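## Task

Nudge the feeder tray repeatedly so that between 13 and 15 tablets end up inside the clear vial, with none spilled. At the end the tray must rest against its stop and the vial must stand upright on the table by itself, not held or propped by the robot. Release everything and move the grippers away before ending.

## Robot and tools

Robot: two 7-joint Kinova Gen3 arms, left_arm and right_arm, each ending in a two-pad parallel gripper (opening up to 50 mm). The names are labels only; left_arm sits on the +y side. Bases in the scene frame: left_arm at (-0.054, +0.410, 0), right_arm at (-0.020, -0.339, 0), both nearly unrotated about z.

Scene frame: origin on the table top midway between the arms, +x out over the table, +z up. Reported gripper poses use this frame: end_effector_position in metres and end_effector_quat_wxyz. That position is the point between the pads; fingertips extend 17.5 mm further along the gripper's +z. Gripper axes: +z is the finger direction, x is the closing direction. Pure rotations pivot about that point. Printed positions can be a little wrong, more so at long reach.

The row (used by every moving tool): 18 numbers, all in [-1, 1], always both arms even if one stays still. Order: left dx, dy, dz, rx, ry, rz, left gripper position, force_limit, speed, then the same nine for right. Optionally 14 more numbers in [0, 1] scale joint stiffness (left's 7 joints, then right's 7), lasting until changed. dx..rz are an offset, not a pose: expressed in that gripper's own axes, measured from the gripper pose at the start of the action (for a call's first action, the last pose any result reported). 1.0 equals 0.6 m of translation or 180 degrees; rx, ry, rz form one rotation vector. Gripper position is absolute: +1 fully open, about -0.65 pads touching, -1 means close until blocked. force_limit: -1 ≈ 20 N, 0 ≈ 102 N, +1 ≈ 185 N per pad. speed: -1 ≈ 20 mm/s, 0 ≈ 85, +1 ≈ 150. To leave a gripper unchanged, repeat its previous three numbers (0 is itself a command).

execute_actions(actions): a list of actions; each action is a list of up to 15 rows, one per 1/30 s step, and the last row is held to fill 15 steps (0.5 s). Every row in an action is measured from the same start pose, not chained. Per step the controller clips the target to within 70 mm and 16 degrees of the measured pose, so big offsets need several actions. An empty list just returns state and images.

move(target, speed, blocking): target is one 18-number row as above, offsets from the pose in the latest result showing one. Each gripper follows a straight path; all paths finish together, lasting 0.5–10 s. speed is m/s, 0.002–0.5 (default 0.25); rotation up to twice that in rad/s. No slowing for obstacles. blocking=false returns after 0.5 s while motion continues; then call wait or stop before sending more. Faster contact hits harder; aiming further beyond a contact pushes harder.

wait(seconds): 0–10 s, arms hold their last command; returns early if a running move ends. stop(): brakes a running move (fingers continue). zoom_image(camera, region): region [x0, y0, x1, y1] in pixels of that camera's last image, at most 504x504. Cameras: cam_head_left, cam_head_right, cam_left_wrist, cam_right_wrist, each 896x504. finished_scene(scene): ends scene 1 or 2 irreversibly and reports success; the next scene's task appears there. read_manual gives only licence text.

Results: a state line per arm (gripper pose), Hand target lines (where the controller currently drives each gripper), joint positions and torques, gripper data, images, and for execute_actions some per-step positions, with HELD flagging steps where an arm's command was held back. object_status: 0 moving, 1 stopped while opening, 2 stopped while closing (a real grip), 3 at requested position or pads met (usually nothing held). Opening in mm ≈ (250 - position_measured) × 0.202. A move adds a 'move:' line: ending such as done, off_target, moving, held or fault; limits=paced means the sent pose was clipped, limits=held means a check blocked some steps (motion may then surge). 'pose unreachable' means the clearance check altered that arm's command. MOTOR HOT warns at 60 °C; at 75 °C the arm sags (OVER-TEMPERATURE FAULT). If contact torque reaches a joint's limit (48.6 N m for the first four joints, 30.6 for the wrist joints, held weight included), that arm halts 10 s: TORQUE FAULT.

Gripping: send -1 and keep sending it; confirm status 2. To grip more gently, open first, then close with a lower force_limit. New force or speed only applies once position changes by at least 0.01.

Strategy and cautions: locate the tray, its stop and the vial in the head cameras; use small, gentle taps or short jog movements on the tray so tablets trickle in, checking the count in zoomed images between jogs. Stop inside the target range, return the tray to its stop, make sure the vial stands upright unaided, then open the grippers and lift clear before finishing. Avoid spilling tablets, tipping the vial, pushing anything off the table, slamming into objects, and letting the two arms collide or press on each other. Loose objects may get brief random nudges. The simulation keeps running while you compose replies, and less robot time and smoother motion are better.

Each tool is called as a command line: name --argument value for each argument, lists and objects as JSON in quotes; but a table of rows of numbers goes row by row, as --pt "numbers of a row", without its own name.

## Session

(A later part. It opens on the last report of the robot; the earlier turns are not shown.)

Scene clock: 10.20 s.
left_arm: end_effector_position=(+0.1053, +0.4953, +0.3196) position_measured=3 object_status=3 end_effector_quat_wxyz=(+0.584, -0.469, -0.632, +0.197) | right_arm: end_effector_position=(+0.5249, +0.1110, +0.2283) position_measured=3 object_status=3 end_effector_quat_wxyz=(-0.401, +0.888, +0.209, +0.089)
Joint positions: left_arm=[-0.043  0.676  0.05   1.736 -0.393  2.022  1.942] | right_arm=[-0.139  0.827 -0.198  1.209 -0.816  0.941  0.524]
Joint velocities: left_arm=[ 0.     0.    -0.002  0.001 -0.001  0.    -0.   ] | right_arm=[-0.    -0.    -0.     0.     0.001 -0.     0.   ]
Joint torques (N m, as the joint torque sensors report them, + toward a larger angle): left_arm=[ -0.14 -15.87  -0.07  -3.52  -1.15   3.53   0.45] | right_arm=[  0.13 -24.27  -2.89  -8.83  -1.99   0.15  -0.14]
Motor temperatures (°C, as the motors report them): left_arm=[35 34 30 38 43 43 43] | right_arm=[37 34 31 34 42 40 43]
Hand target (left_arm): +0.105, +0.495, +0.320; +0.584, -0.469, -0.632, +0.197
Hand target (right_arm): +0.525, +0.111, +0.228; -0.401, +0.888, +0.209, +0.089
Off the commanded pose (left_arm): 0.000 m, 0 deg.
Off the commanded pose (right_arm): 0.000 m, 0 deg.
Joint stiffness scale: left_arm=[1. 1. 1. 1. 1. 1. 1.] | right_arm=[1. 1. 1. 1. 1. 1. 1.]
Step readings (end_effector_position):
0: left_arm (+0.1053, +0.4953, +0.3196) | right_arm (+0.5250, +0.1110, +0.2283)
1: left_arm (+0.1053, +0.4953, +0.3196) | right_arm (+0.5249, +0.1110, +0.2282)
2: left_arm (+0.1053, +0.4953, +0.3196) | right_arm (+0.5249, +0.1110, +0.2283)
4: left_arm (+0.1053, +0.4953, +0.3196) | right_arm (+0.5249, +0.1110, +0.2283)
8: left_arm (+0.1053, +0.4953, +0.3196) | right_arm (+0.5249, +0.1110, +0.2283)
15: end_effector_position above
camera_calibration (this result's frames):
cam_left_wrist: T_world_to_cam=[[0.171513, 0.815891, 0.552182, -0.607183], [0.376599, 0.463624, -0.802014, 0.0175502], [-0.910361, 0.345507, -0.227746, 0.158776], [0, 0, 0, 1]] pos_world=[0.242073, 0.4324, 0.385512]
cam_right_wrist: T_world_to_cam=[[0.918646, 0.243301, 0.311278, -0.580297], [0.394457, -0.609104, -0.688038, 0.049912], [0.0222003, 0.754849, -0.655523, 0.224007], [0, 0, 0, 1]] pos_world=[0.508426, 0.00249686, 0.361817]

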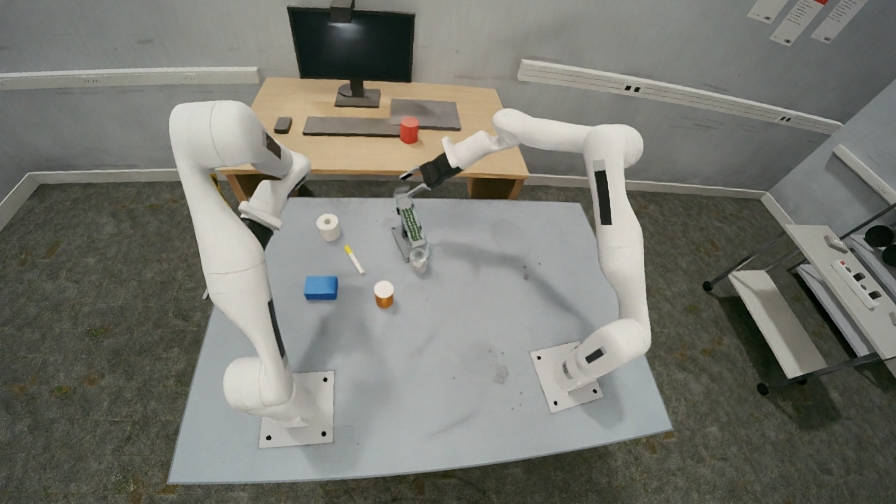

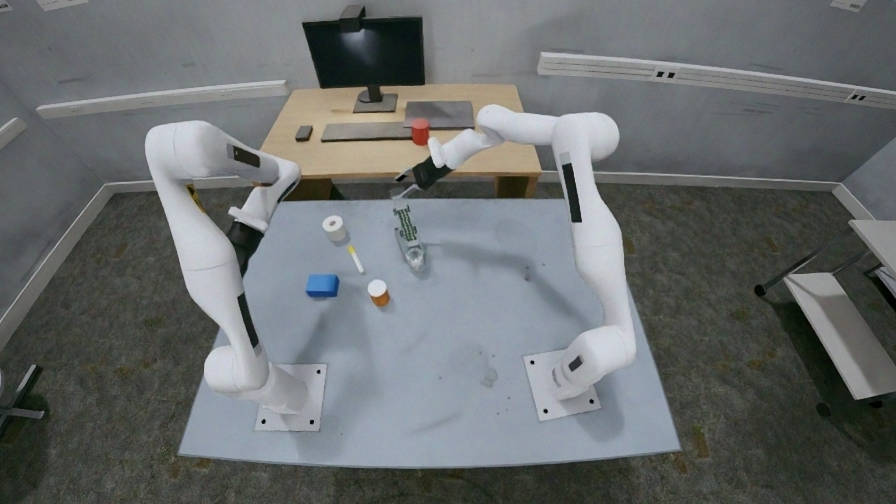

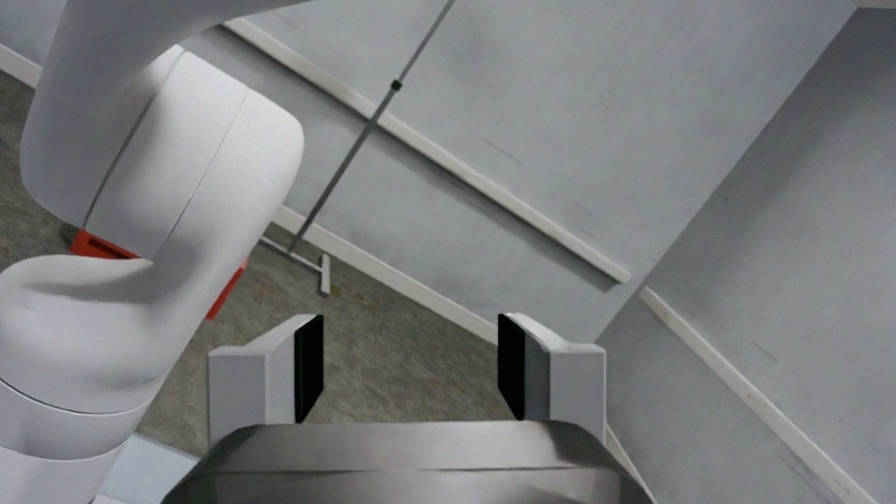

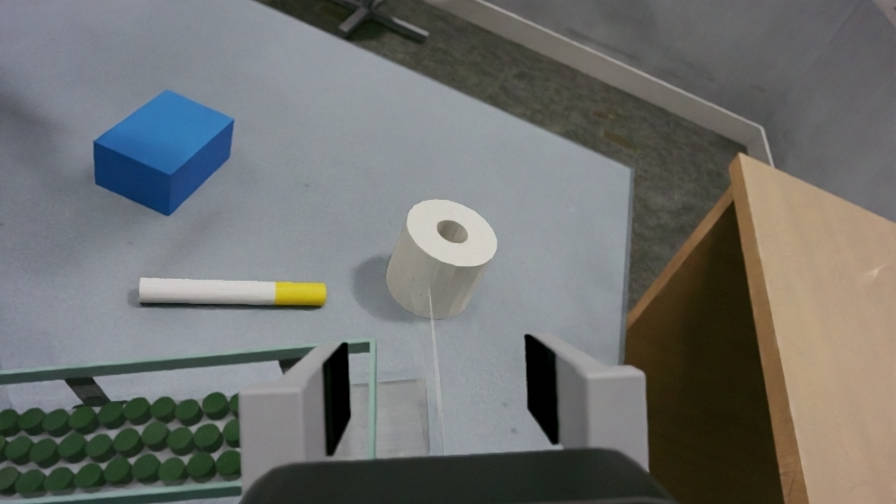

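move --target '[0,0,0,0,0,0,1,0,0,-0.028,0,-0.005,-0.04,-0.07,0,1,-1,1]' --speed 0.15

execute_actions --actions '[[[0,0,0,0,0,0,1,0,0,0,0,0,0,0,0,0,-1,1]]]'

execute_actions --actions '[[[0,0,0,0,0,0,1,0,0,0,0,0,0,0,0,1,-1,1]]]'

Scene clock: 11.77 s.
left_arm: end_effector_position=(+0.1053, +0.4953, +0.3196) position_measured=3 object_status=3 end_effector_quat_wxyz=(+0.584, -0.469, -0.632, +0.197) | right_arm: end_effector_position=(+0.5102, +0.1061, +0.2277) position_measured=3 object_status=3 end_effector_quat_wxyz=(-0.324, +0.914, +0.246, +0.008)
Joint positions: left_arm=[-0.043  0.676  0.05   1.736 -0.393  2.022  1.942] | right_arm=[-0.256  0.892 -0.074  0.917 -0.623  1.259  0.272]
Joint velocities: left_arm=[-0.    -0.     0.001 -0.003  0.    -0.001 -0.   ] | right_arm=[-0.006  0.006  0.008 -0.003 -0.001  0.002 -0.   ]
Joint torques (N m, as the joint torque sensors report them, + toward a larger angle): left_arm=[ -0.41 -15.58  -0.07  -3.58  -0.96   3.33   0.43] | right_arm=[  0.03 -26.07  -1.51  -8.53  -1.9   -0.04  -0.09]
Motor temperatures (°C, as the motors report them): left_arm=[35 34 30 38 43 43 43] | right_arm=[37 34 31 34 42 40 43]
Hand target (left_arm): +0.105, +0.495, +0.320; +0.584, -0.469, -0.632, +0.197
Hand target (right_arm): +0.510, +0.104, +0.225; -0.319, +0.915, +0.246, +0.004
Off the commanded pose (left_arm): 0.000 m, 0 deg.
Off the commanded pose (right_arm): 0.004 m, 1 deg.
Joint stiffness scale: left_arm=[1. 1. 1. 1. 1. 1. 1.] | right_arm=[1. 1. 1. 1. 1. 1. 1.]
move: off_target (right_arm)
camera_calibration (this result's frames):
cam_left_wrist: T_world_to_cam=[[0.171512, 0.815891, 0.552182, -0.607183], [0.376599, 0.463624, -0.802014, 0.0175501], [-0.910361, 0.345506, -0.227747, 0.158776], [0, 0, 0, 1]] pos_world=[0.242073, 0.4324, 0.385512]
cam_right_wrist: T_world_to_cam=[[0.905982, 0.388684, 0.167694, -0.541643], [0.407538, -0.693708, -0.59387, 0.0332089], [-0.114497, 0.606377, -0.786891, 0.343035], [0, 0, 0, 1]] pos_world=[0.516461, 0.0255567, 0.380483]

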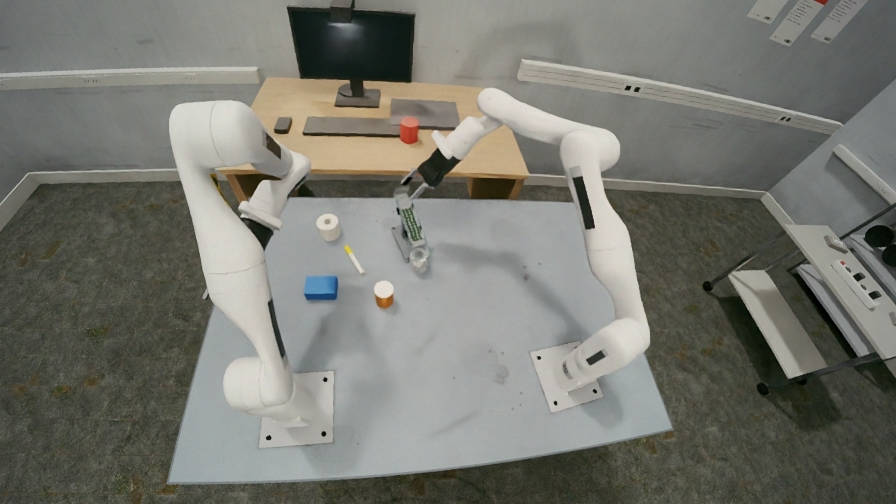

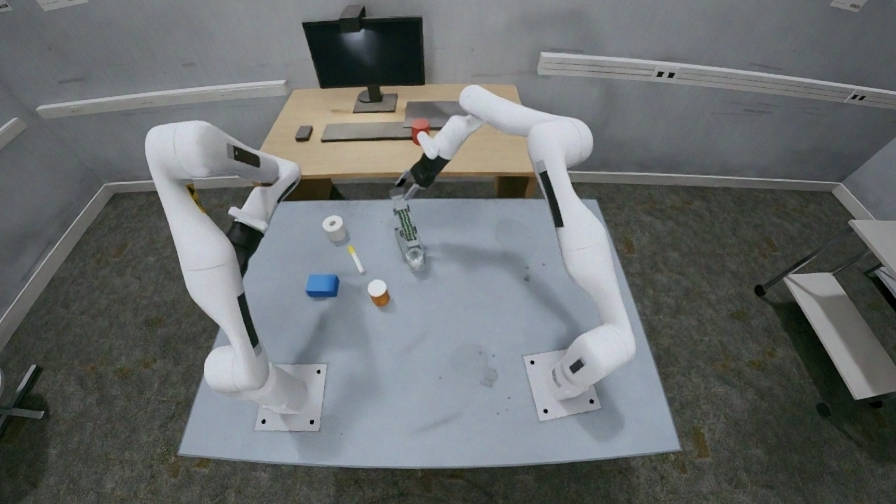

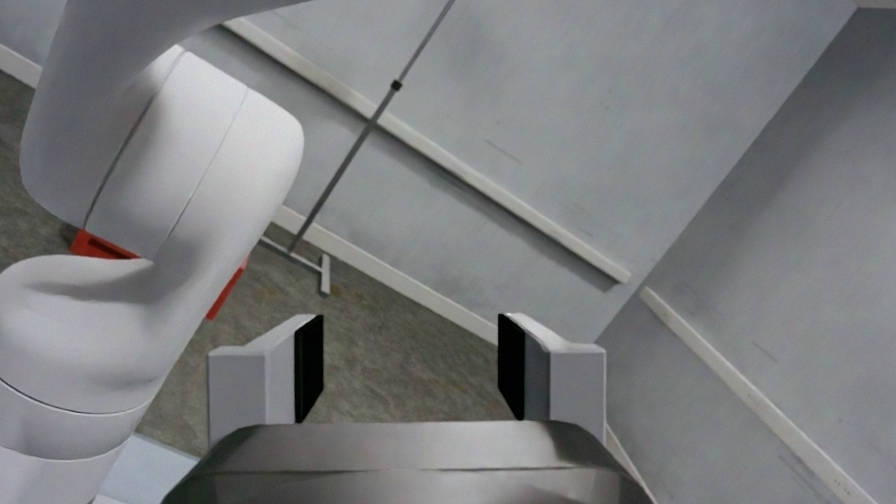

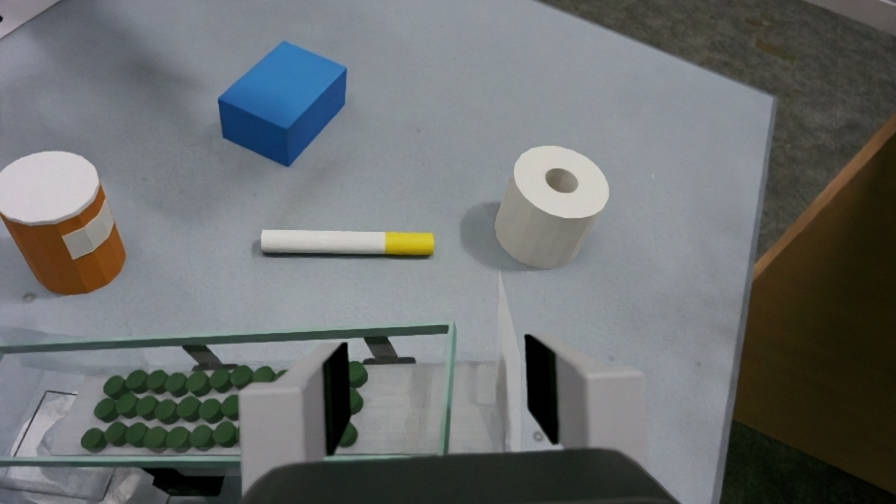

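Scene clock: 12.27 s.
left_arm: end_effector_position=(+0.1053, +0.4953, +0.3196) position_measured=3 object_status=3 end_effector_quat_wxyz=(+0.584, -0.469, -0.632, +0.197) | right_arm: end_effector_position=(+0.5113, +0.1065, +0.2279) position_measured=152 object_status=3 end_effector_quat_wxyz=(-0.324, +0.914, +0.245, +0.009)
Joint positions: left_arm=[-0.043  0.676  0.05   1.736 -0.393  2.022  1.942] | right_arm=[-0.256  0.892 -0.073  0.916 -0.623  1.256  0.272]
Joint velocities: left_arm=[ 0.    -0.     0.002 -0.     0.001 -0.    -0.   ] | right_arm=[ 0.     0.    -0.001  0.     0.     0.001 -0.001]
Joint torques (N m, as the joint torque sensors report them, + toward a larger angle): left_arm=[ -0.33 -15.88  -0.43  -3.56  -0.85   3.43   0.32] | right_arm=[ -0.51 -24.84  -1.87  -7.31  -1.44   1.36   0.01]
Motor temperatures (°C, as the motors report them): left_arm=[35 34 30 38 43 43 43] | right_arm=[37 34 31 34 42 40 43]
Hand target (left_arm): +0.105, +0.495, +0.320; +0.584, -0.469, -0.632, +0.197
Hand target (right_arm): +0.510, +0.106, +0.228; -0.324, +0.914, +0.246, +0.008
Off the commanded pose (left_arm): 0.000 m, 0 deg.
Off the commanded pose (right_arm): 0.001 m, 0 deg.
Joint stiffness scale: left_arm=[1. 1. 1. 1. 1. 1. 1.] | right_arm=[1. 1. 1. 1. 1. 1. 1.]
Step readings (end_effector_position):
0: left_arm (+0.1053, +0.4953, +0.3196) | right_arm (+0.5102, +0.1061, +0.2277)
1: left_arm (+0.1053, +0.4953, +0.3196) | right_arm (+0.5102, +0.1061, +0.2276)
2: left_arm (+0.1053, +0.4953, +0.3196) | right_arm (+0.5102, +0.1061, +0.2276)
4: left_arm (+0.1053, +0.4953, +0.3196) | right_arm (+0.5103, +0.1062, +0.2276)
8: left_arm (+0.1053, +0.4953, +0.3196) | right_arm (+0.5113, +0.1065, +0.2279)
15: end_effector_position above
camera_calibration (this result's frames):
cam_left_wrist: T_world_to_cam=[[0.171512, 0.815891, 0.552182, -0.607183], [0.376599, 0.463623, -0.802014, 0.0175502], [-0.910361, 0.345507, -0.227747, 0.158776], [0, 0, 0, 1]] pos_world=[0.242073, 0.4324, 0.385512]
cam_right_wrist: T_world_to_cam=[[0.906145, 0.387033, 0.170609, -0.543411], [0.408075, -0.693874, -0.593307, 0.0327745], [-0.111248, 0.607243, -0.786689, 0.341383], [0, 0, 0, 1]] pos_world=[0.517012, 0.0257566, 0.380718]

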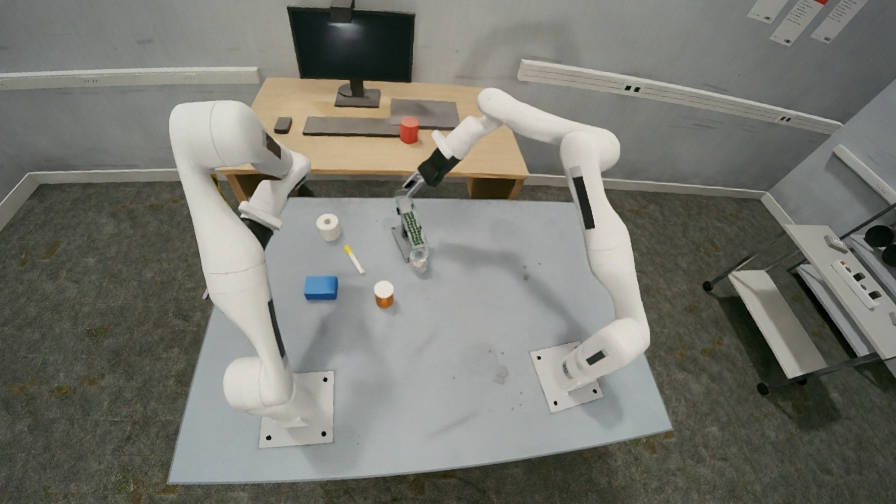

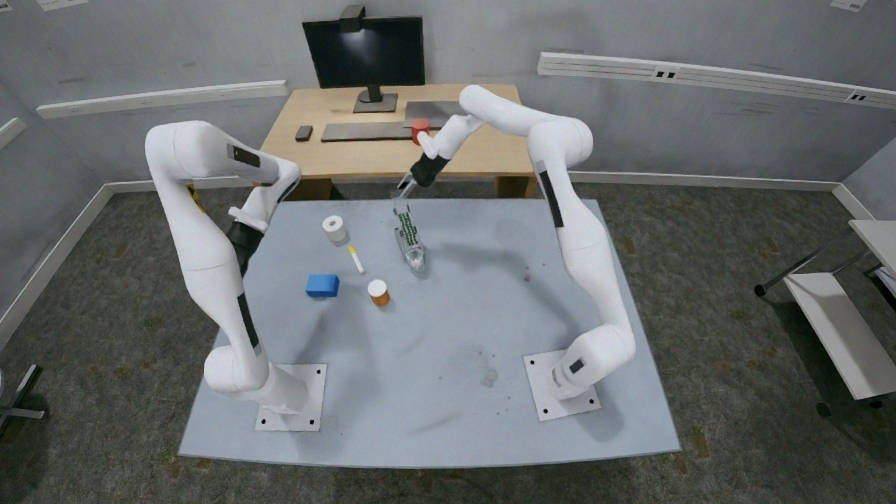

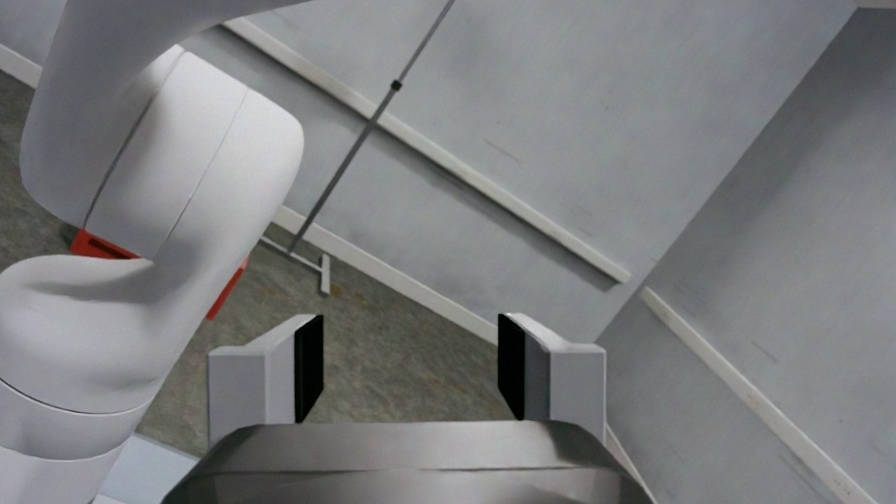

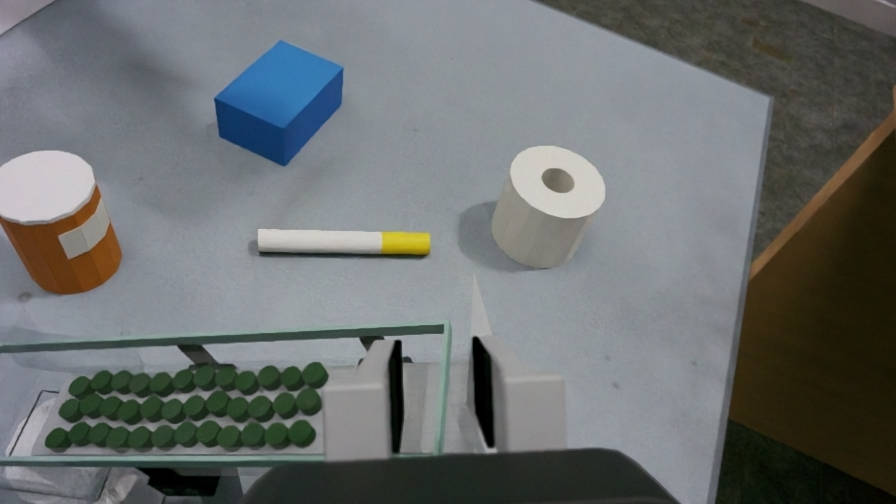

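Scene clock: 12.77 s.
left_arm: end_effector_position=(+0.1053, +0.4953, +0.3196) position_measured=3 object_status=3 end_effector_quat_wxyz=(+0.584, -0.469, -0.632, +0.197) | right_arm: end_effector_position=(+0.5113, +0.1065, +0.2281) position_measured=3 object_status=3 end_effector_quat_wxyz=(-0.324, +0.914, +0.245, +0.010)
Joint positions: left_arm=[-0.043  0.676  0.05   1.736 -0.393  2.022  1.942] | right_arm=[-0.256  0.892 -0.073  0.916 -0.623  1.256  0.272]
Joint velocities: left_arm=[-0.     0.001 -0.001  0.     0.     0.     0.   ] | right_arm=[-0.    -0.     0.     0.     0.001 -0.001 -0.001]
Joint torques (N m, as the joint torque sensors report them, + toward a larger angle): left_arm=[ -0.34 -15.83  -0.02  -3.64  -0.85   3.74   0.42] | right_arm=[  0.01 -25.57  -1.7   -9.11  -1.95  -0.14  -0.1 ]
Motor temperatures (°C, as the motors report them): left_arm=[35 34 30 38 43 43 43] | right_arm=[37 34 31 34 42 40 43]
Hand target (left_arm): +0.105, +0.495, +0.320; +0.584, -0.469, -0.632, +0.197
Hand target (right_arm): +0.511, +0.106, +0.228; -0.324, +0.914, +0.245, +0.009
Off the commanded pose (left_arm): 0.000 m, 0 deg.
Off the commanded pose (right_arm): 0.000 m, 0 deg.
Joint stiffness scale: left_arm=[1. 1. 1. 1. 1. 1. 1.] | right_arm=[1. 1. 1. 1. 1. 1. 1.]
Step readings (end_effector_position):
0: left_arm (+0.1053, +0.4953, +0.3196) | right_arm (+0.5113, +0.1065, +0.2279)
1: left_arm (+0.1053, +0.4953, +0.3196) | right_arm (+0.5113, +0.1065, +0.2279)
2: left_arm (+0.1053, +0.4953, +0.3196) | right_arm (+0.5113, +0.1065, +0.2280)
4: left_arm (+0.1053, +0.4953, +0.3196) | right_arm (+0.5113, +0.1065, +0.2281)
8: left_arm (+0.1053, +0.4953, +0.3196) | right_arm (+0.5113, +0.1065, +0.2281)
15: end_effector_position above
camera_calibration (this result's frames):
cam_left_wrist: T_world_to_cam=[[0.171512, 0.815891, 0.552182, -0.607183], [0.376599, 0.463624, -0.802014, 0.0175502], [-0.910361, 0.345506, -0.227746, 0.158776], [0, 0, 0, 1]] pos_world=[0.242073, 0.4324, 0.385512]
cam_right_wrist: T_world_to_cam=[[0.906127, 0.386975, 0.170834, -0.543502], [0.408168, -0.693842, -0.593281, 0.0327731], [-0.111053, 0.607317, -0.786659, 0.341393], [0, 0, 0, 1]] pos_world=[0.517017, 0.0257272, 0.380852]

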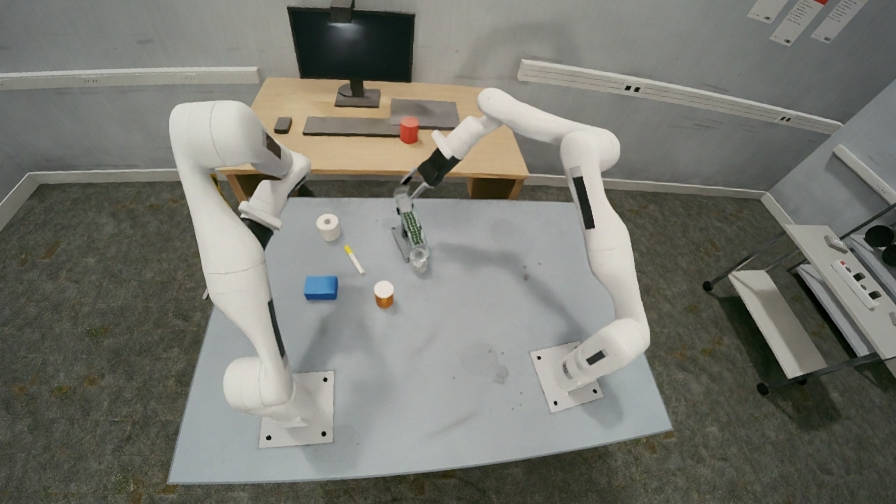

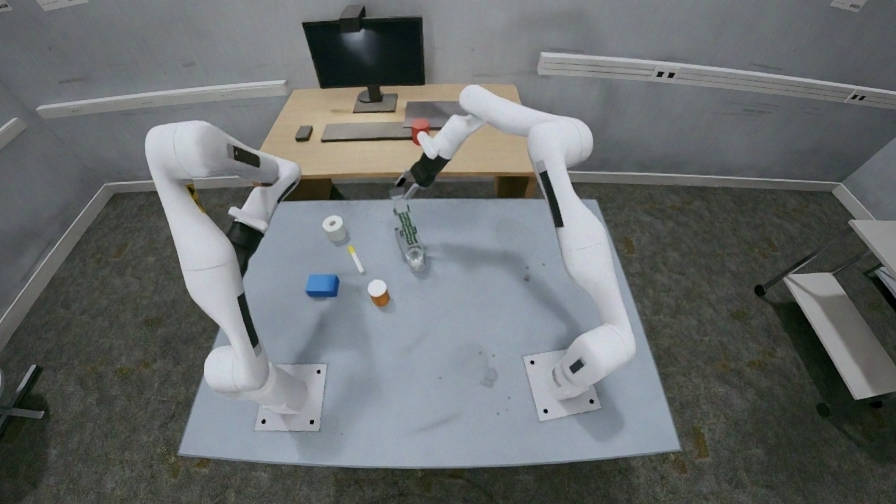

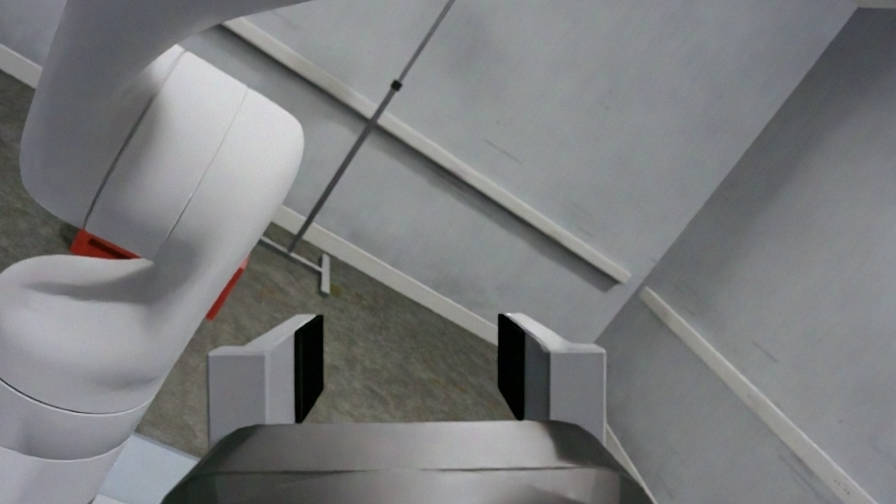

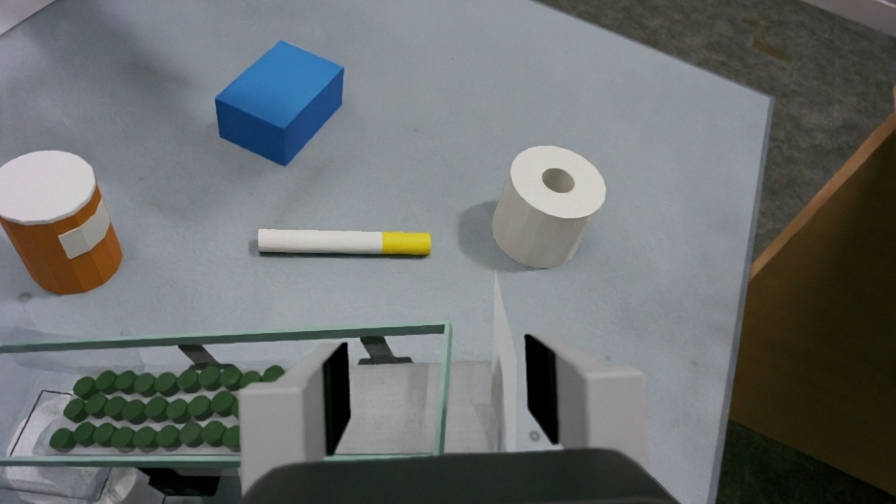

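execute_actions --actions '[[[0,0,0,0,0,0,1,0,0,0,0,0,0,0,0,0,-1,1]],[[0,0,0,0,0,0,1,0,0,0,0,0,0,0,0,1,-1,1]],[[0,0,0,0,0,0,1,0,0,0,0,0,0,0,0,0,-1,1]],[[0,0,0,0,0,0,1,0,0,0,0,0,0,0,0,1,-1,1]],[[0,0,0,0,0,0,1,0,0,0,0,0,0,0,0,0,-1,1]],[[0,0,0,0,0,0,1,0,0,0,0,0,0,0,0,0.65,-1,1]]]'

zoom_image --camera "cam_right_wrist" --region '[0,330,300,504]'

Scene clock: 16.07 s.
left_arm: end_effector_position=(+0.1053, +0.4953, +0.3196) position_measured=3 object_status=3 end_effector_quat_wxyz=(+0.584, -0.469, -0.632, +0.197) | right_arm: end_effector_position=(+0.5118, +0.1065, +0.2286) position_measured=56 object_status=3 end_effector_quat_wxyz=(-0.324, +0.914, +0.245, +0.010)
Joint positions: left_arm=[-0.043  0.676  0.05   1.736 -0.393  2.022  1.942] | right_arm=[-0.255  0.891 -0.073  0.916 -0.623  1.255  0.272]
Joint velocities: left_arm=[ 0.     0.     0.001  0.     0.001 -0.     0.   ] | right_arm=[ 0.     0.001  0.    -0.     0.     0.001 -0.   ]
Joint torques (N m, as the joint torque sensors report them, + toward a larger angle): left_arm=[ -0.37 -15.83  -0.08  -3.68  -0.9    3.45   0.4 ] | right_arm=[  0.29 -25.36  -1.64  -8.75  -1.94  -0.16  -0.16]
Motor temperatures (°C, as the motors report them): left_arm=[35 34 30 38 43 43 43] | right_arm=[37 34 31 34 42 40 43]
Hand target (left_arm): +0.105, +0.495, +0.320; +0.584, -0.469, -0.632, +0.197
Hand target (right_arm): +0.512, +0.107, +0.228; -0.324, +0.914, +0.245, +0.010
Off the commanded pose (left_arm): 0.000 m, 0 deg.
Off the commanded pose (right_arm): 0.000 m, 0 deg.
Joint stiffness scale: left_arm=[1. 1. 1. 1. 1. 1. 1.] | right_arm=[1. 1. 1. 1. 1. 1. 1.]
Step readings (end_effector_position; steps 1 to 15: 1st action; 16 to 30: 2nd action; 31 to 45: 3rd action; 46 to 60: 4th action; 61 to 75: 5th action; 76 to 90: 6th action):
0: left_arm (+0.1053, +0.4953, +0.3196) | right_arm (+0.5113, +0.1065, +0.2281)
1: left_arm (+0.1053, +0.4953, +0.3196) | right_arm (+0.5113, +0.1065, +0.2281)
2: left_arm (+0.1053, +0.4953, +0.3196) | right_arm (+0.5113, +0.1065, +0.2281)
4: left_arm (+0.1053, +0.4953, +0.3196) | right_arm (+0.5114, +0.1065, +0.2281)
8: left_arm (+0.1053, +0.4953, +0.3196) | right_arm (+0.5115, +0.1065, +0.2281)
15: left_arm (+0.1053, +0.4953, +0.3196) | right_arm (+0.5115, +0.1065, +0.2281)
16: left_arm (+0.1053, +0.4953, +0.3196) | right_arm (+0.5115, +0.1065, +0.2281)
17: left_arm (+0.1053, +0.4953, +0.3196) | right_arm (+0.5115, +0.1065, +0.2282)
19: left_arm (+0.1053, +0.4953, +0.3196) | right_arm (+0.5115, +0.1065, +0.2283)
23: left_arm (+0.1053, +0.4953, +0.3196) | right_arm (+0.5115, +0.1065, +0.2283)
30: left_arm (+0.1053, +0.4953, +0.3196) | right_arm (+0.5115, +0.1065, +0.2283)
31: left_arm (+0.1053, +0.4953, +0.3196) | right_arm (+0.5115, +0.1065, +0.2283)
32: left_arm (+0.1053, +0.4953, +0.3196) | right_arm (+0.5115, +0.1065, +0.2283)
34: left_arm (+0.1053, +0.4953, +0.3196) | right_arm (+0.5115, +0.1065, +0.2283)
38: left_arm (+0.1053, +0.4953, +0.3196) | right_arm (+0.5116, +0.1065, +0.2283)
45: left_arm (+0.1053, +0.4953, +0.3196) | right_arm (+0.5116, +0.1065, +0.2283)
46: left_arm (+0.1053, +0.4953, +0.3196) | right_arm (+0.5116, +0.1065, +0.2283)
47: left_arm (+0.1053, +0.4953, +0.3196) | right_arm (+0.5117, +0.1065, +0.2284)
49: left_arm (+0.1053, +0.4953, +0.3196) | right_arm (+0.5117, +0.1065, +0.2284)
53: left_arm (+0.1053, +0.4953, +0.3196) | right_arm (+0.5117, +0.1065, +0.2284)
60: left_arm (+0.1053, +0.4953, +0.3196) | right_arm (+0.5117, +0.1065, +0.2284)
61: left_arm (+0.1053, +0.4953, +0.3196) | right_arm (+0.5117, +0.1065, +0.2284)
62: left_arm (+0.1053, +0.4953, +0.3196) | right_arm (+0.5117, +0.1065, +0.2284)
64: left_arm (+0.1053, +0.4953, +0.3196) | right_arm (+0.5117, +0.1065, +0.2284)
68: left_arm (+0.1053, +0.4953, +0.3196) | right_arm (+0.5118, +0.1065, +0.2285)
75: left_arm (+0.1053, +0.4953, +0.3196) | right_arm (+0.5118, +0.1065, +0.2285)
76: left_arm (+0.1053, +0.4953, +0.3196) | right_arm (+0.5118, +0.1065, +0.2285)
77: left_arm (+0.1053, +0.4953, +0.3196) | right_arm (+0.5118, +0.1065, +0.2286)
79: left_arm (+0.1053, +0.4953, +0.3196) | right_arm (+0.5118, +0.1065, +0.2286)
83: left_arm (+0.1053, +0.4953, +0.3196) | right_arm (+0.5118, +0.1065, +0.2286)
90: end_effector_position above
camera_calibration (this result's frames):
cam_left_wrist: T_world_to_cam=[[0.171512, 0.815891, 0.552182, -0.607183], [0.376599, 0.463624, -0.802014, 0.0175502], [-0.910361, 0.345507, -0.227747, 0.158776], [0, 0, 0, 1]] pos_world=[0.242073, 0.4324, 0.385512]
cam_right_wrist: T_world_to_cam=[[0.906112, 0.386264, 0.172512, -0.544374], [0.408651, -0.693772, -0.59303, 0.0326284], [-0.109382, 0.607849, -0.786483, 0.340883], [0, 0, 0, 1]] pos_world=[0.517217, 0.0257036, 0.38136]

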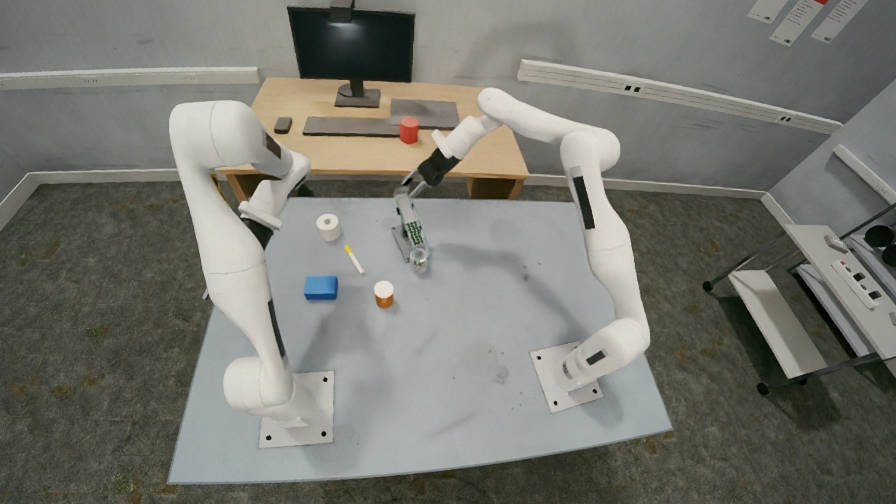

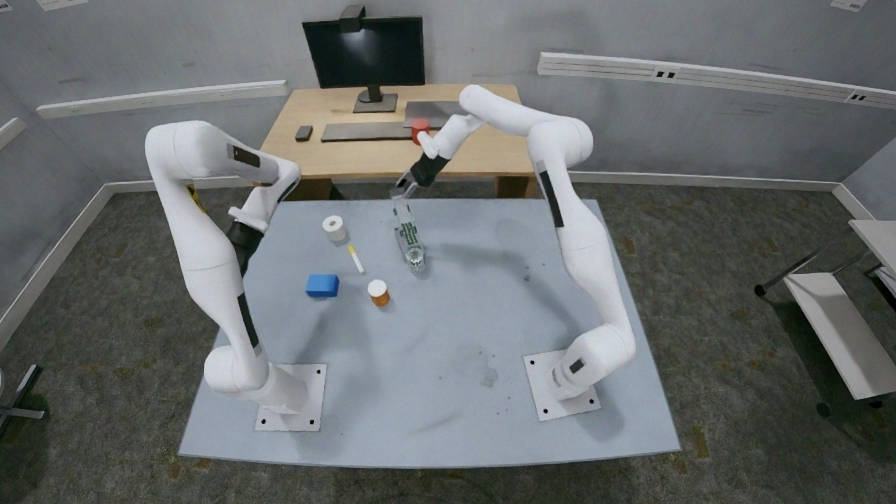

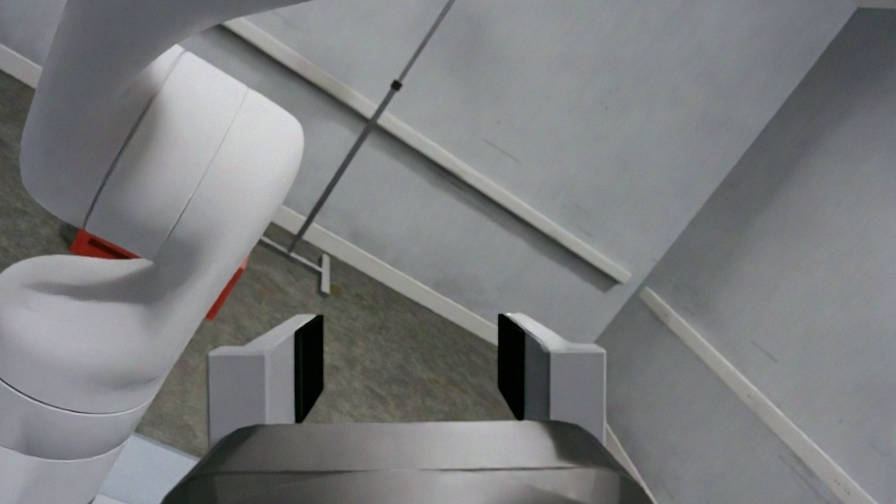

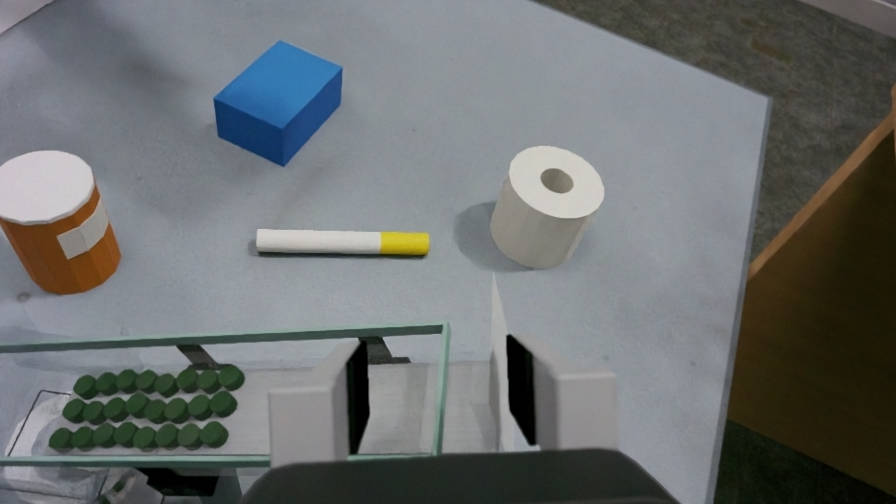

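Region (0, 330, 300, 504) of cam_right_wrist's 896x504 image, scaled by 1.680; it fills the top 292 rows of this view, and the rest is white.

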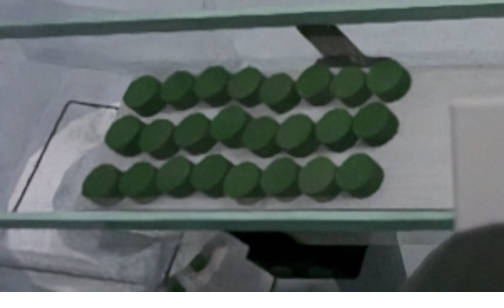

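execute_actions --actions '[[[0,0,0,0,0,0,1,0,0,0,0,0,0,0,0,0,-1,0.6]],[[0,0,0,0,0,0,1,0,0,0,0,0,0,0,0,1,-1,0.6]]]'

zoom_image --camera "cam_right_wrist" --region '[0,330,300,504]'

Scene clock: 17.23 s.
left_arm: end_effector_position=(+0.1053, +0.4953, +0.3196) position_measured=3 object_status=3 end_effector_quat_wxyz=(+0.584, -0.469, -0.632, +0.197) | right_arm: end_effector_position=(+0.5119, +0.1065, +0.2288) position_measured=3 object_status=3 end_effector_quat_wxyz=(-0.324, +0.914, +0.245, +0.011)
Joint positions: left_arm=[-0.043  0.676  0.05   1.736 -0.393  2.022  1.942] | right_arm=[-0.255  0.891 -0.073  0.916 -0.623  1.255  0.272]
Joint velocities: left_arm=[ 0.     0.     0.001 -0.001 -0.    -0.     0.   ] | right_arm=[ 0.     0.     0.     0.    -0.001  0.001 -0.   ]
Joint torques (N m, as the joint torque sensors report them, + toward a larger angle): left_arm=[ -0.23 -15.79  -0.1   -3.55  -0.97   3.46   0.53] | right_arm=[ -0.04 -25.5   -1.74  -9.05  -1.82  -0.05  -0.15]
Motor temperatures (°C, as the motors report them): left_arm=[35 34 30 38 43 43 43] | right_arm=[37 34 31 34 42 40 43]
Hand target (left_arm): +0.105, +0.495, +0.320; +0.584, -0.469, -0.632, +0.197
Hand target (right_arm): +0.512, +0.107, +0.229; -0.324, +0.914, +0.245, +0.011
Off the commanded pose (left_arm): 0.000 m, 0 deg.
Off the commanded pose (right_arm): 0.000 m, 0 deg.
Joint stiffness scale: left_arm=[1. 1. 1. 1. 1. 1. 1.] | right_arm=[1. 1. 1. 1. 1. 1. 1.]
Step readings (end_effector_position; steps 1 to 15: 1st action; 16 to 30: 2nd action):
0: left_arm (+0.1053, +0.4953, +0.3196) | right_arm (+0.5118, +0.1065, +0.2286)
1: left_arm (+0.1053, +0.4953, +0.3196) | right_arm (+0.5118, +0.1065, +0.2286)
2: left_arm (+0.1053, +0.4953, +0.3196) | right_arm (+0.5118, +0.1065, +0.2286)
4: left_arm (+0.1053, +0.4953, +0.3196) | right_arm (+0.5119, +0.1065, +0.2286)
8: left_arm (+0.1053, +0.4953, +0.3196) | right_arm (+0.5119, +0.1066, +0.2286)
15: left_arm (+0.1053, +0.4953, +0.3196) | right_arm (+0.5119, +0.1066, +0.2286)
16: left_arm (+0.1053, +0.4953, +0.3196) | right_arm (+0.5119, +0.1066, +0.2286)
17: left_arm (+0.1053, +0.4953, +0.3196) | right_arm (+0.5119, +0.1065, +0.2287)
19: left_arm (+0.1053, +0.4953, +0.3196) | right_arm (+0.5119, +0.1065, +0.2288)
23: left_arm (+0.1053, +0.4953, +0.3196) | right_arm (+0.5119, +0.1065, +0.2288)
30: end_effector_position above
camera_calibration (this result's frames):
cam_left_wrist: T_world_to_cam=[[0.171512, 0.815891, 0.552182, -0.607183], [0.376599, 0.463624, -0.802014, 0.0175502], [-0.910361, 0.345507, -0.227746, 0.158776], [0, 0, 0, 1]] pos_world=[0.242073, 0.4324, 0.385512]
cam_right_wrist: T_world_to_cam=[[0.906108, 0.386098, 0.172909, -0.544573], [0.408767, -0.693755, -0.592969, 0.0326006], [-0.108987, 0.607974, -0.786441, 0.340779], [0, 0, 0, 1]] pos_world=[0.517257, 0.0256909, 0.381495]

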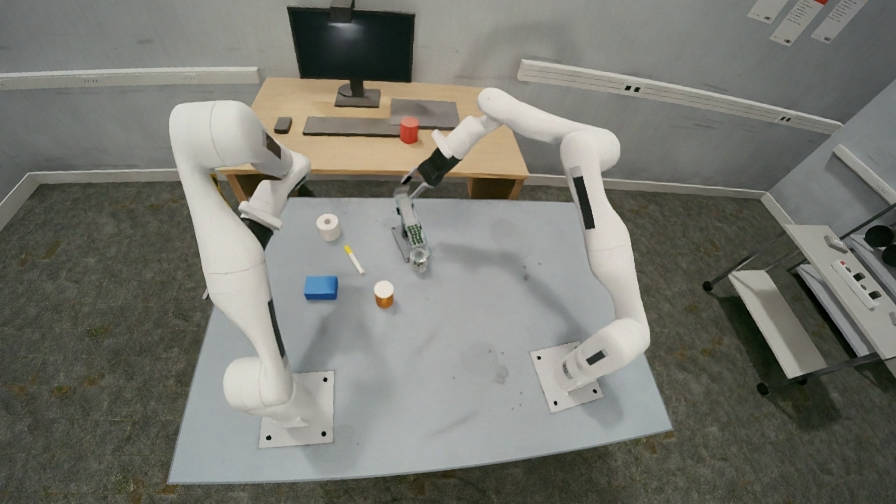

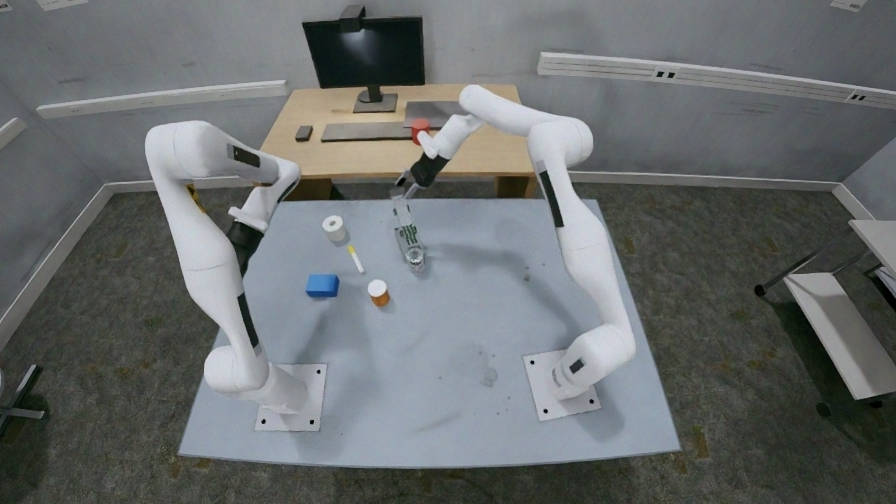

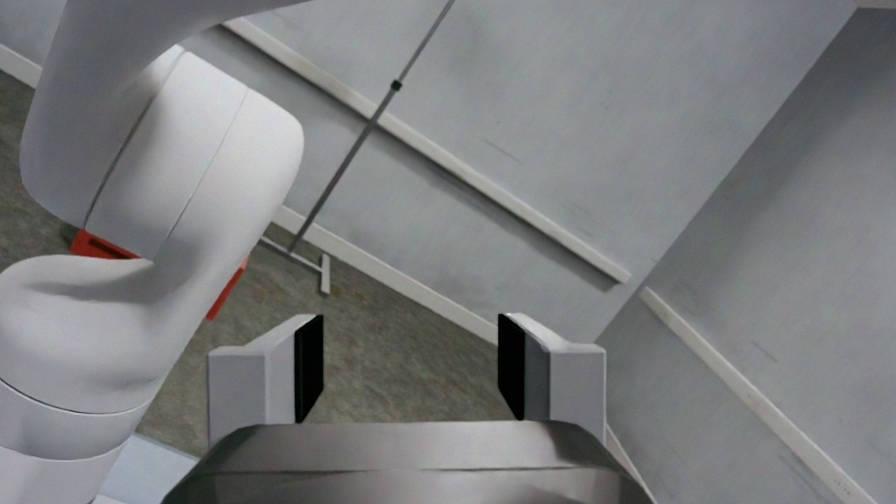

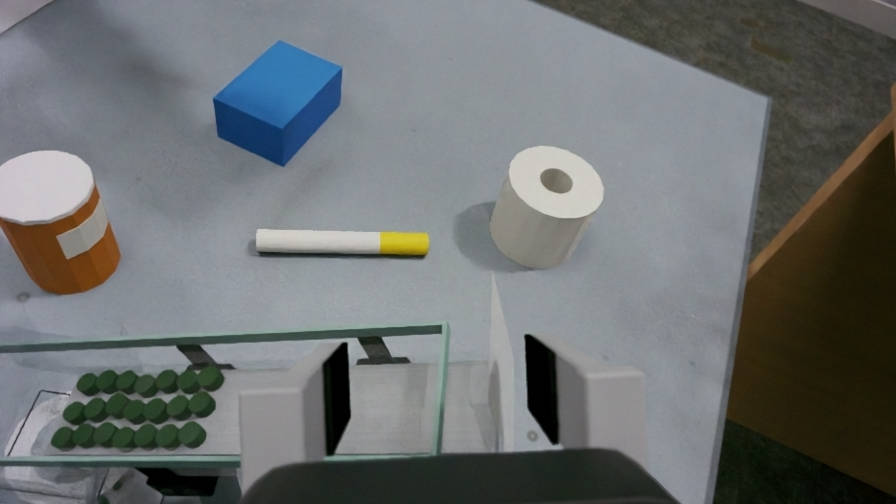

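Region (0, 330, 300, 504) of cam_right_wrist's 896x504 image, scaled by 1.680; it fills the top 292 rows of this view, and the rest is white.

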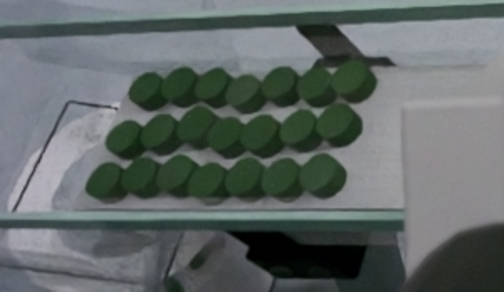

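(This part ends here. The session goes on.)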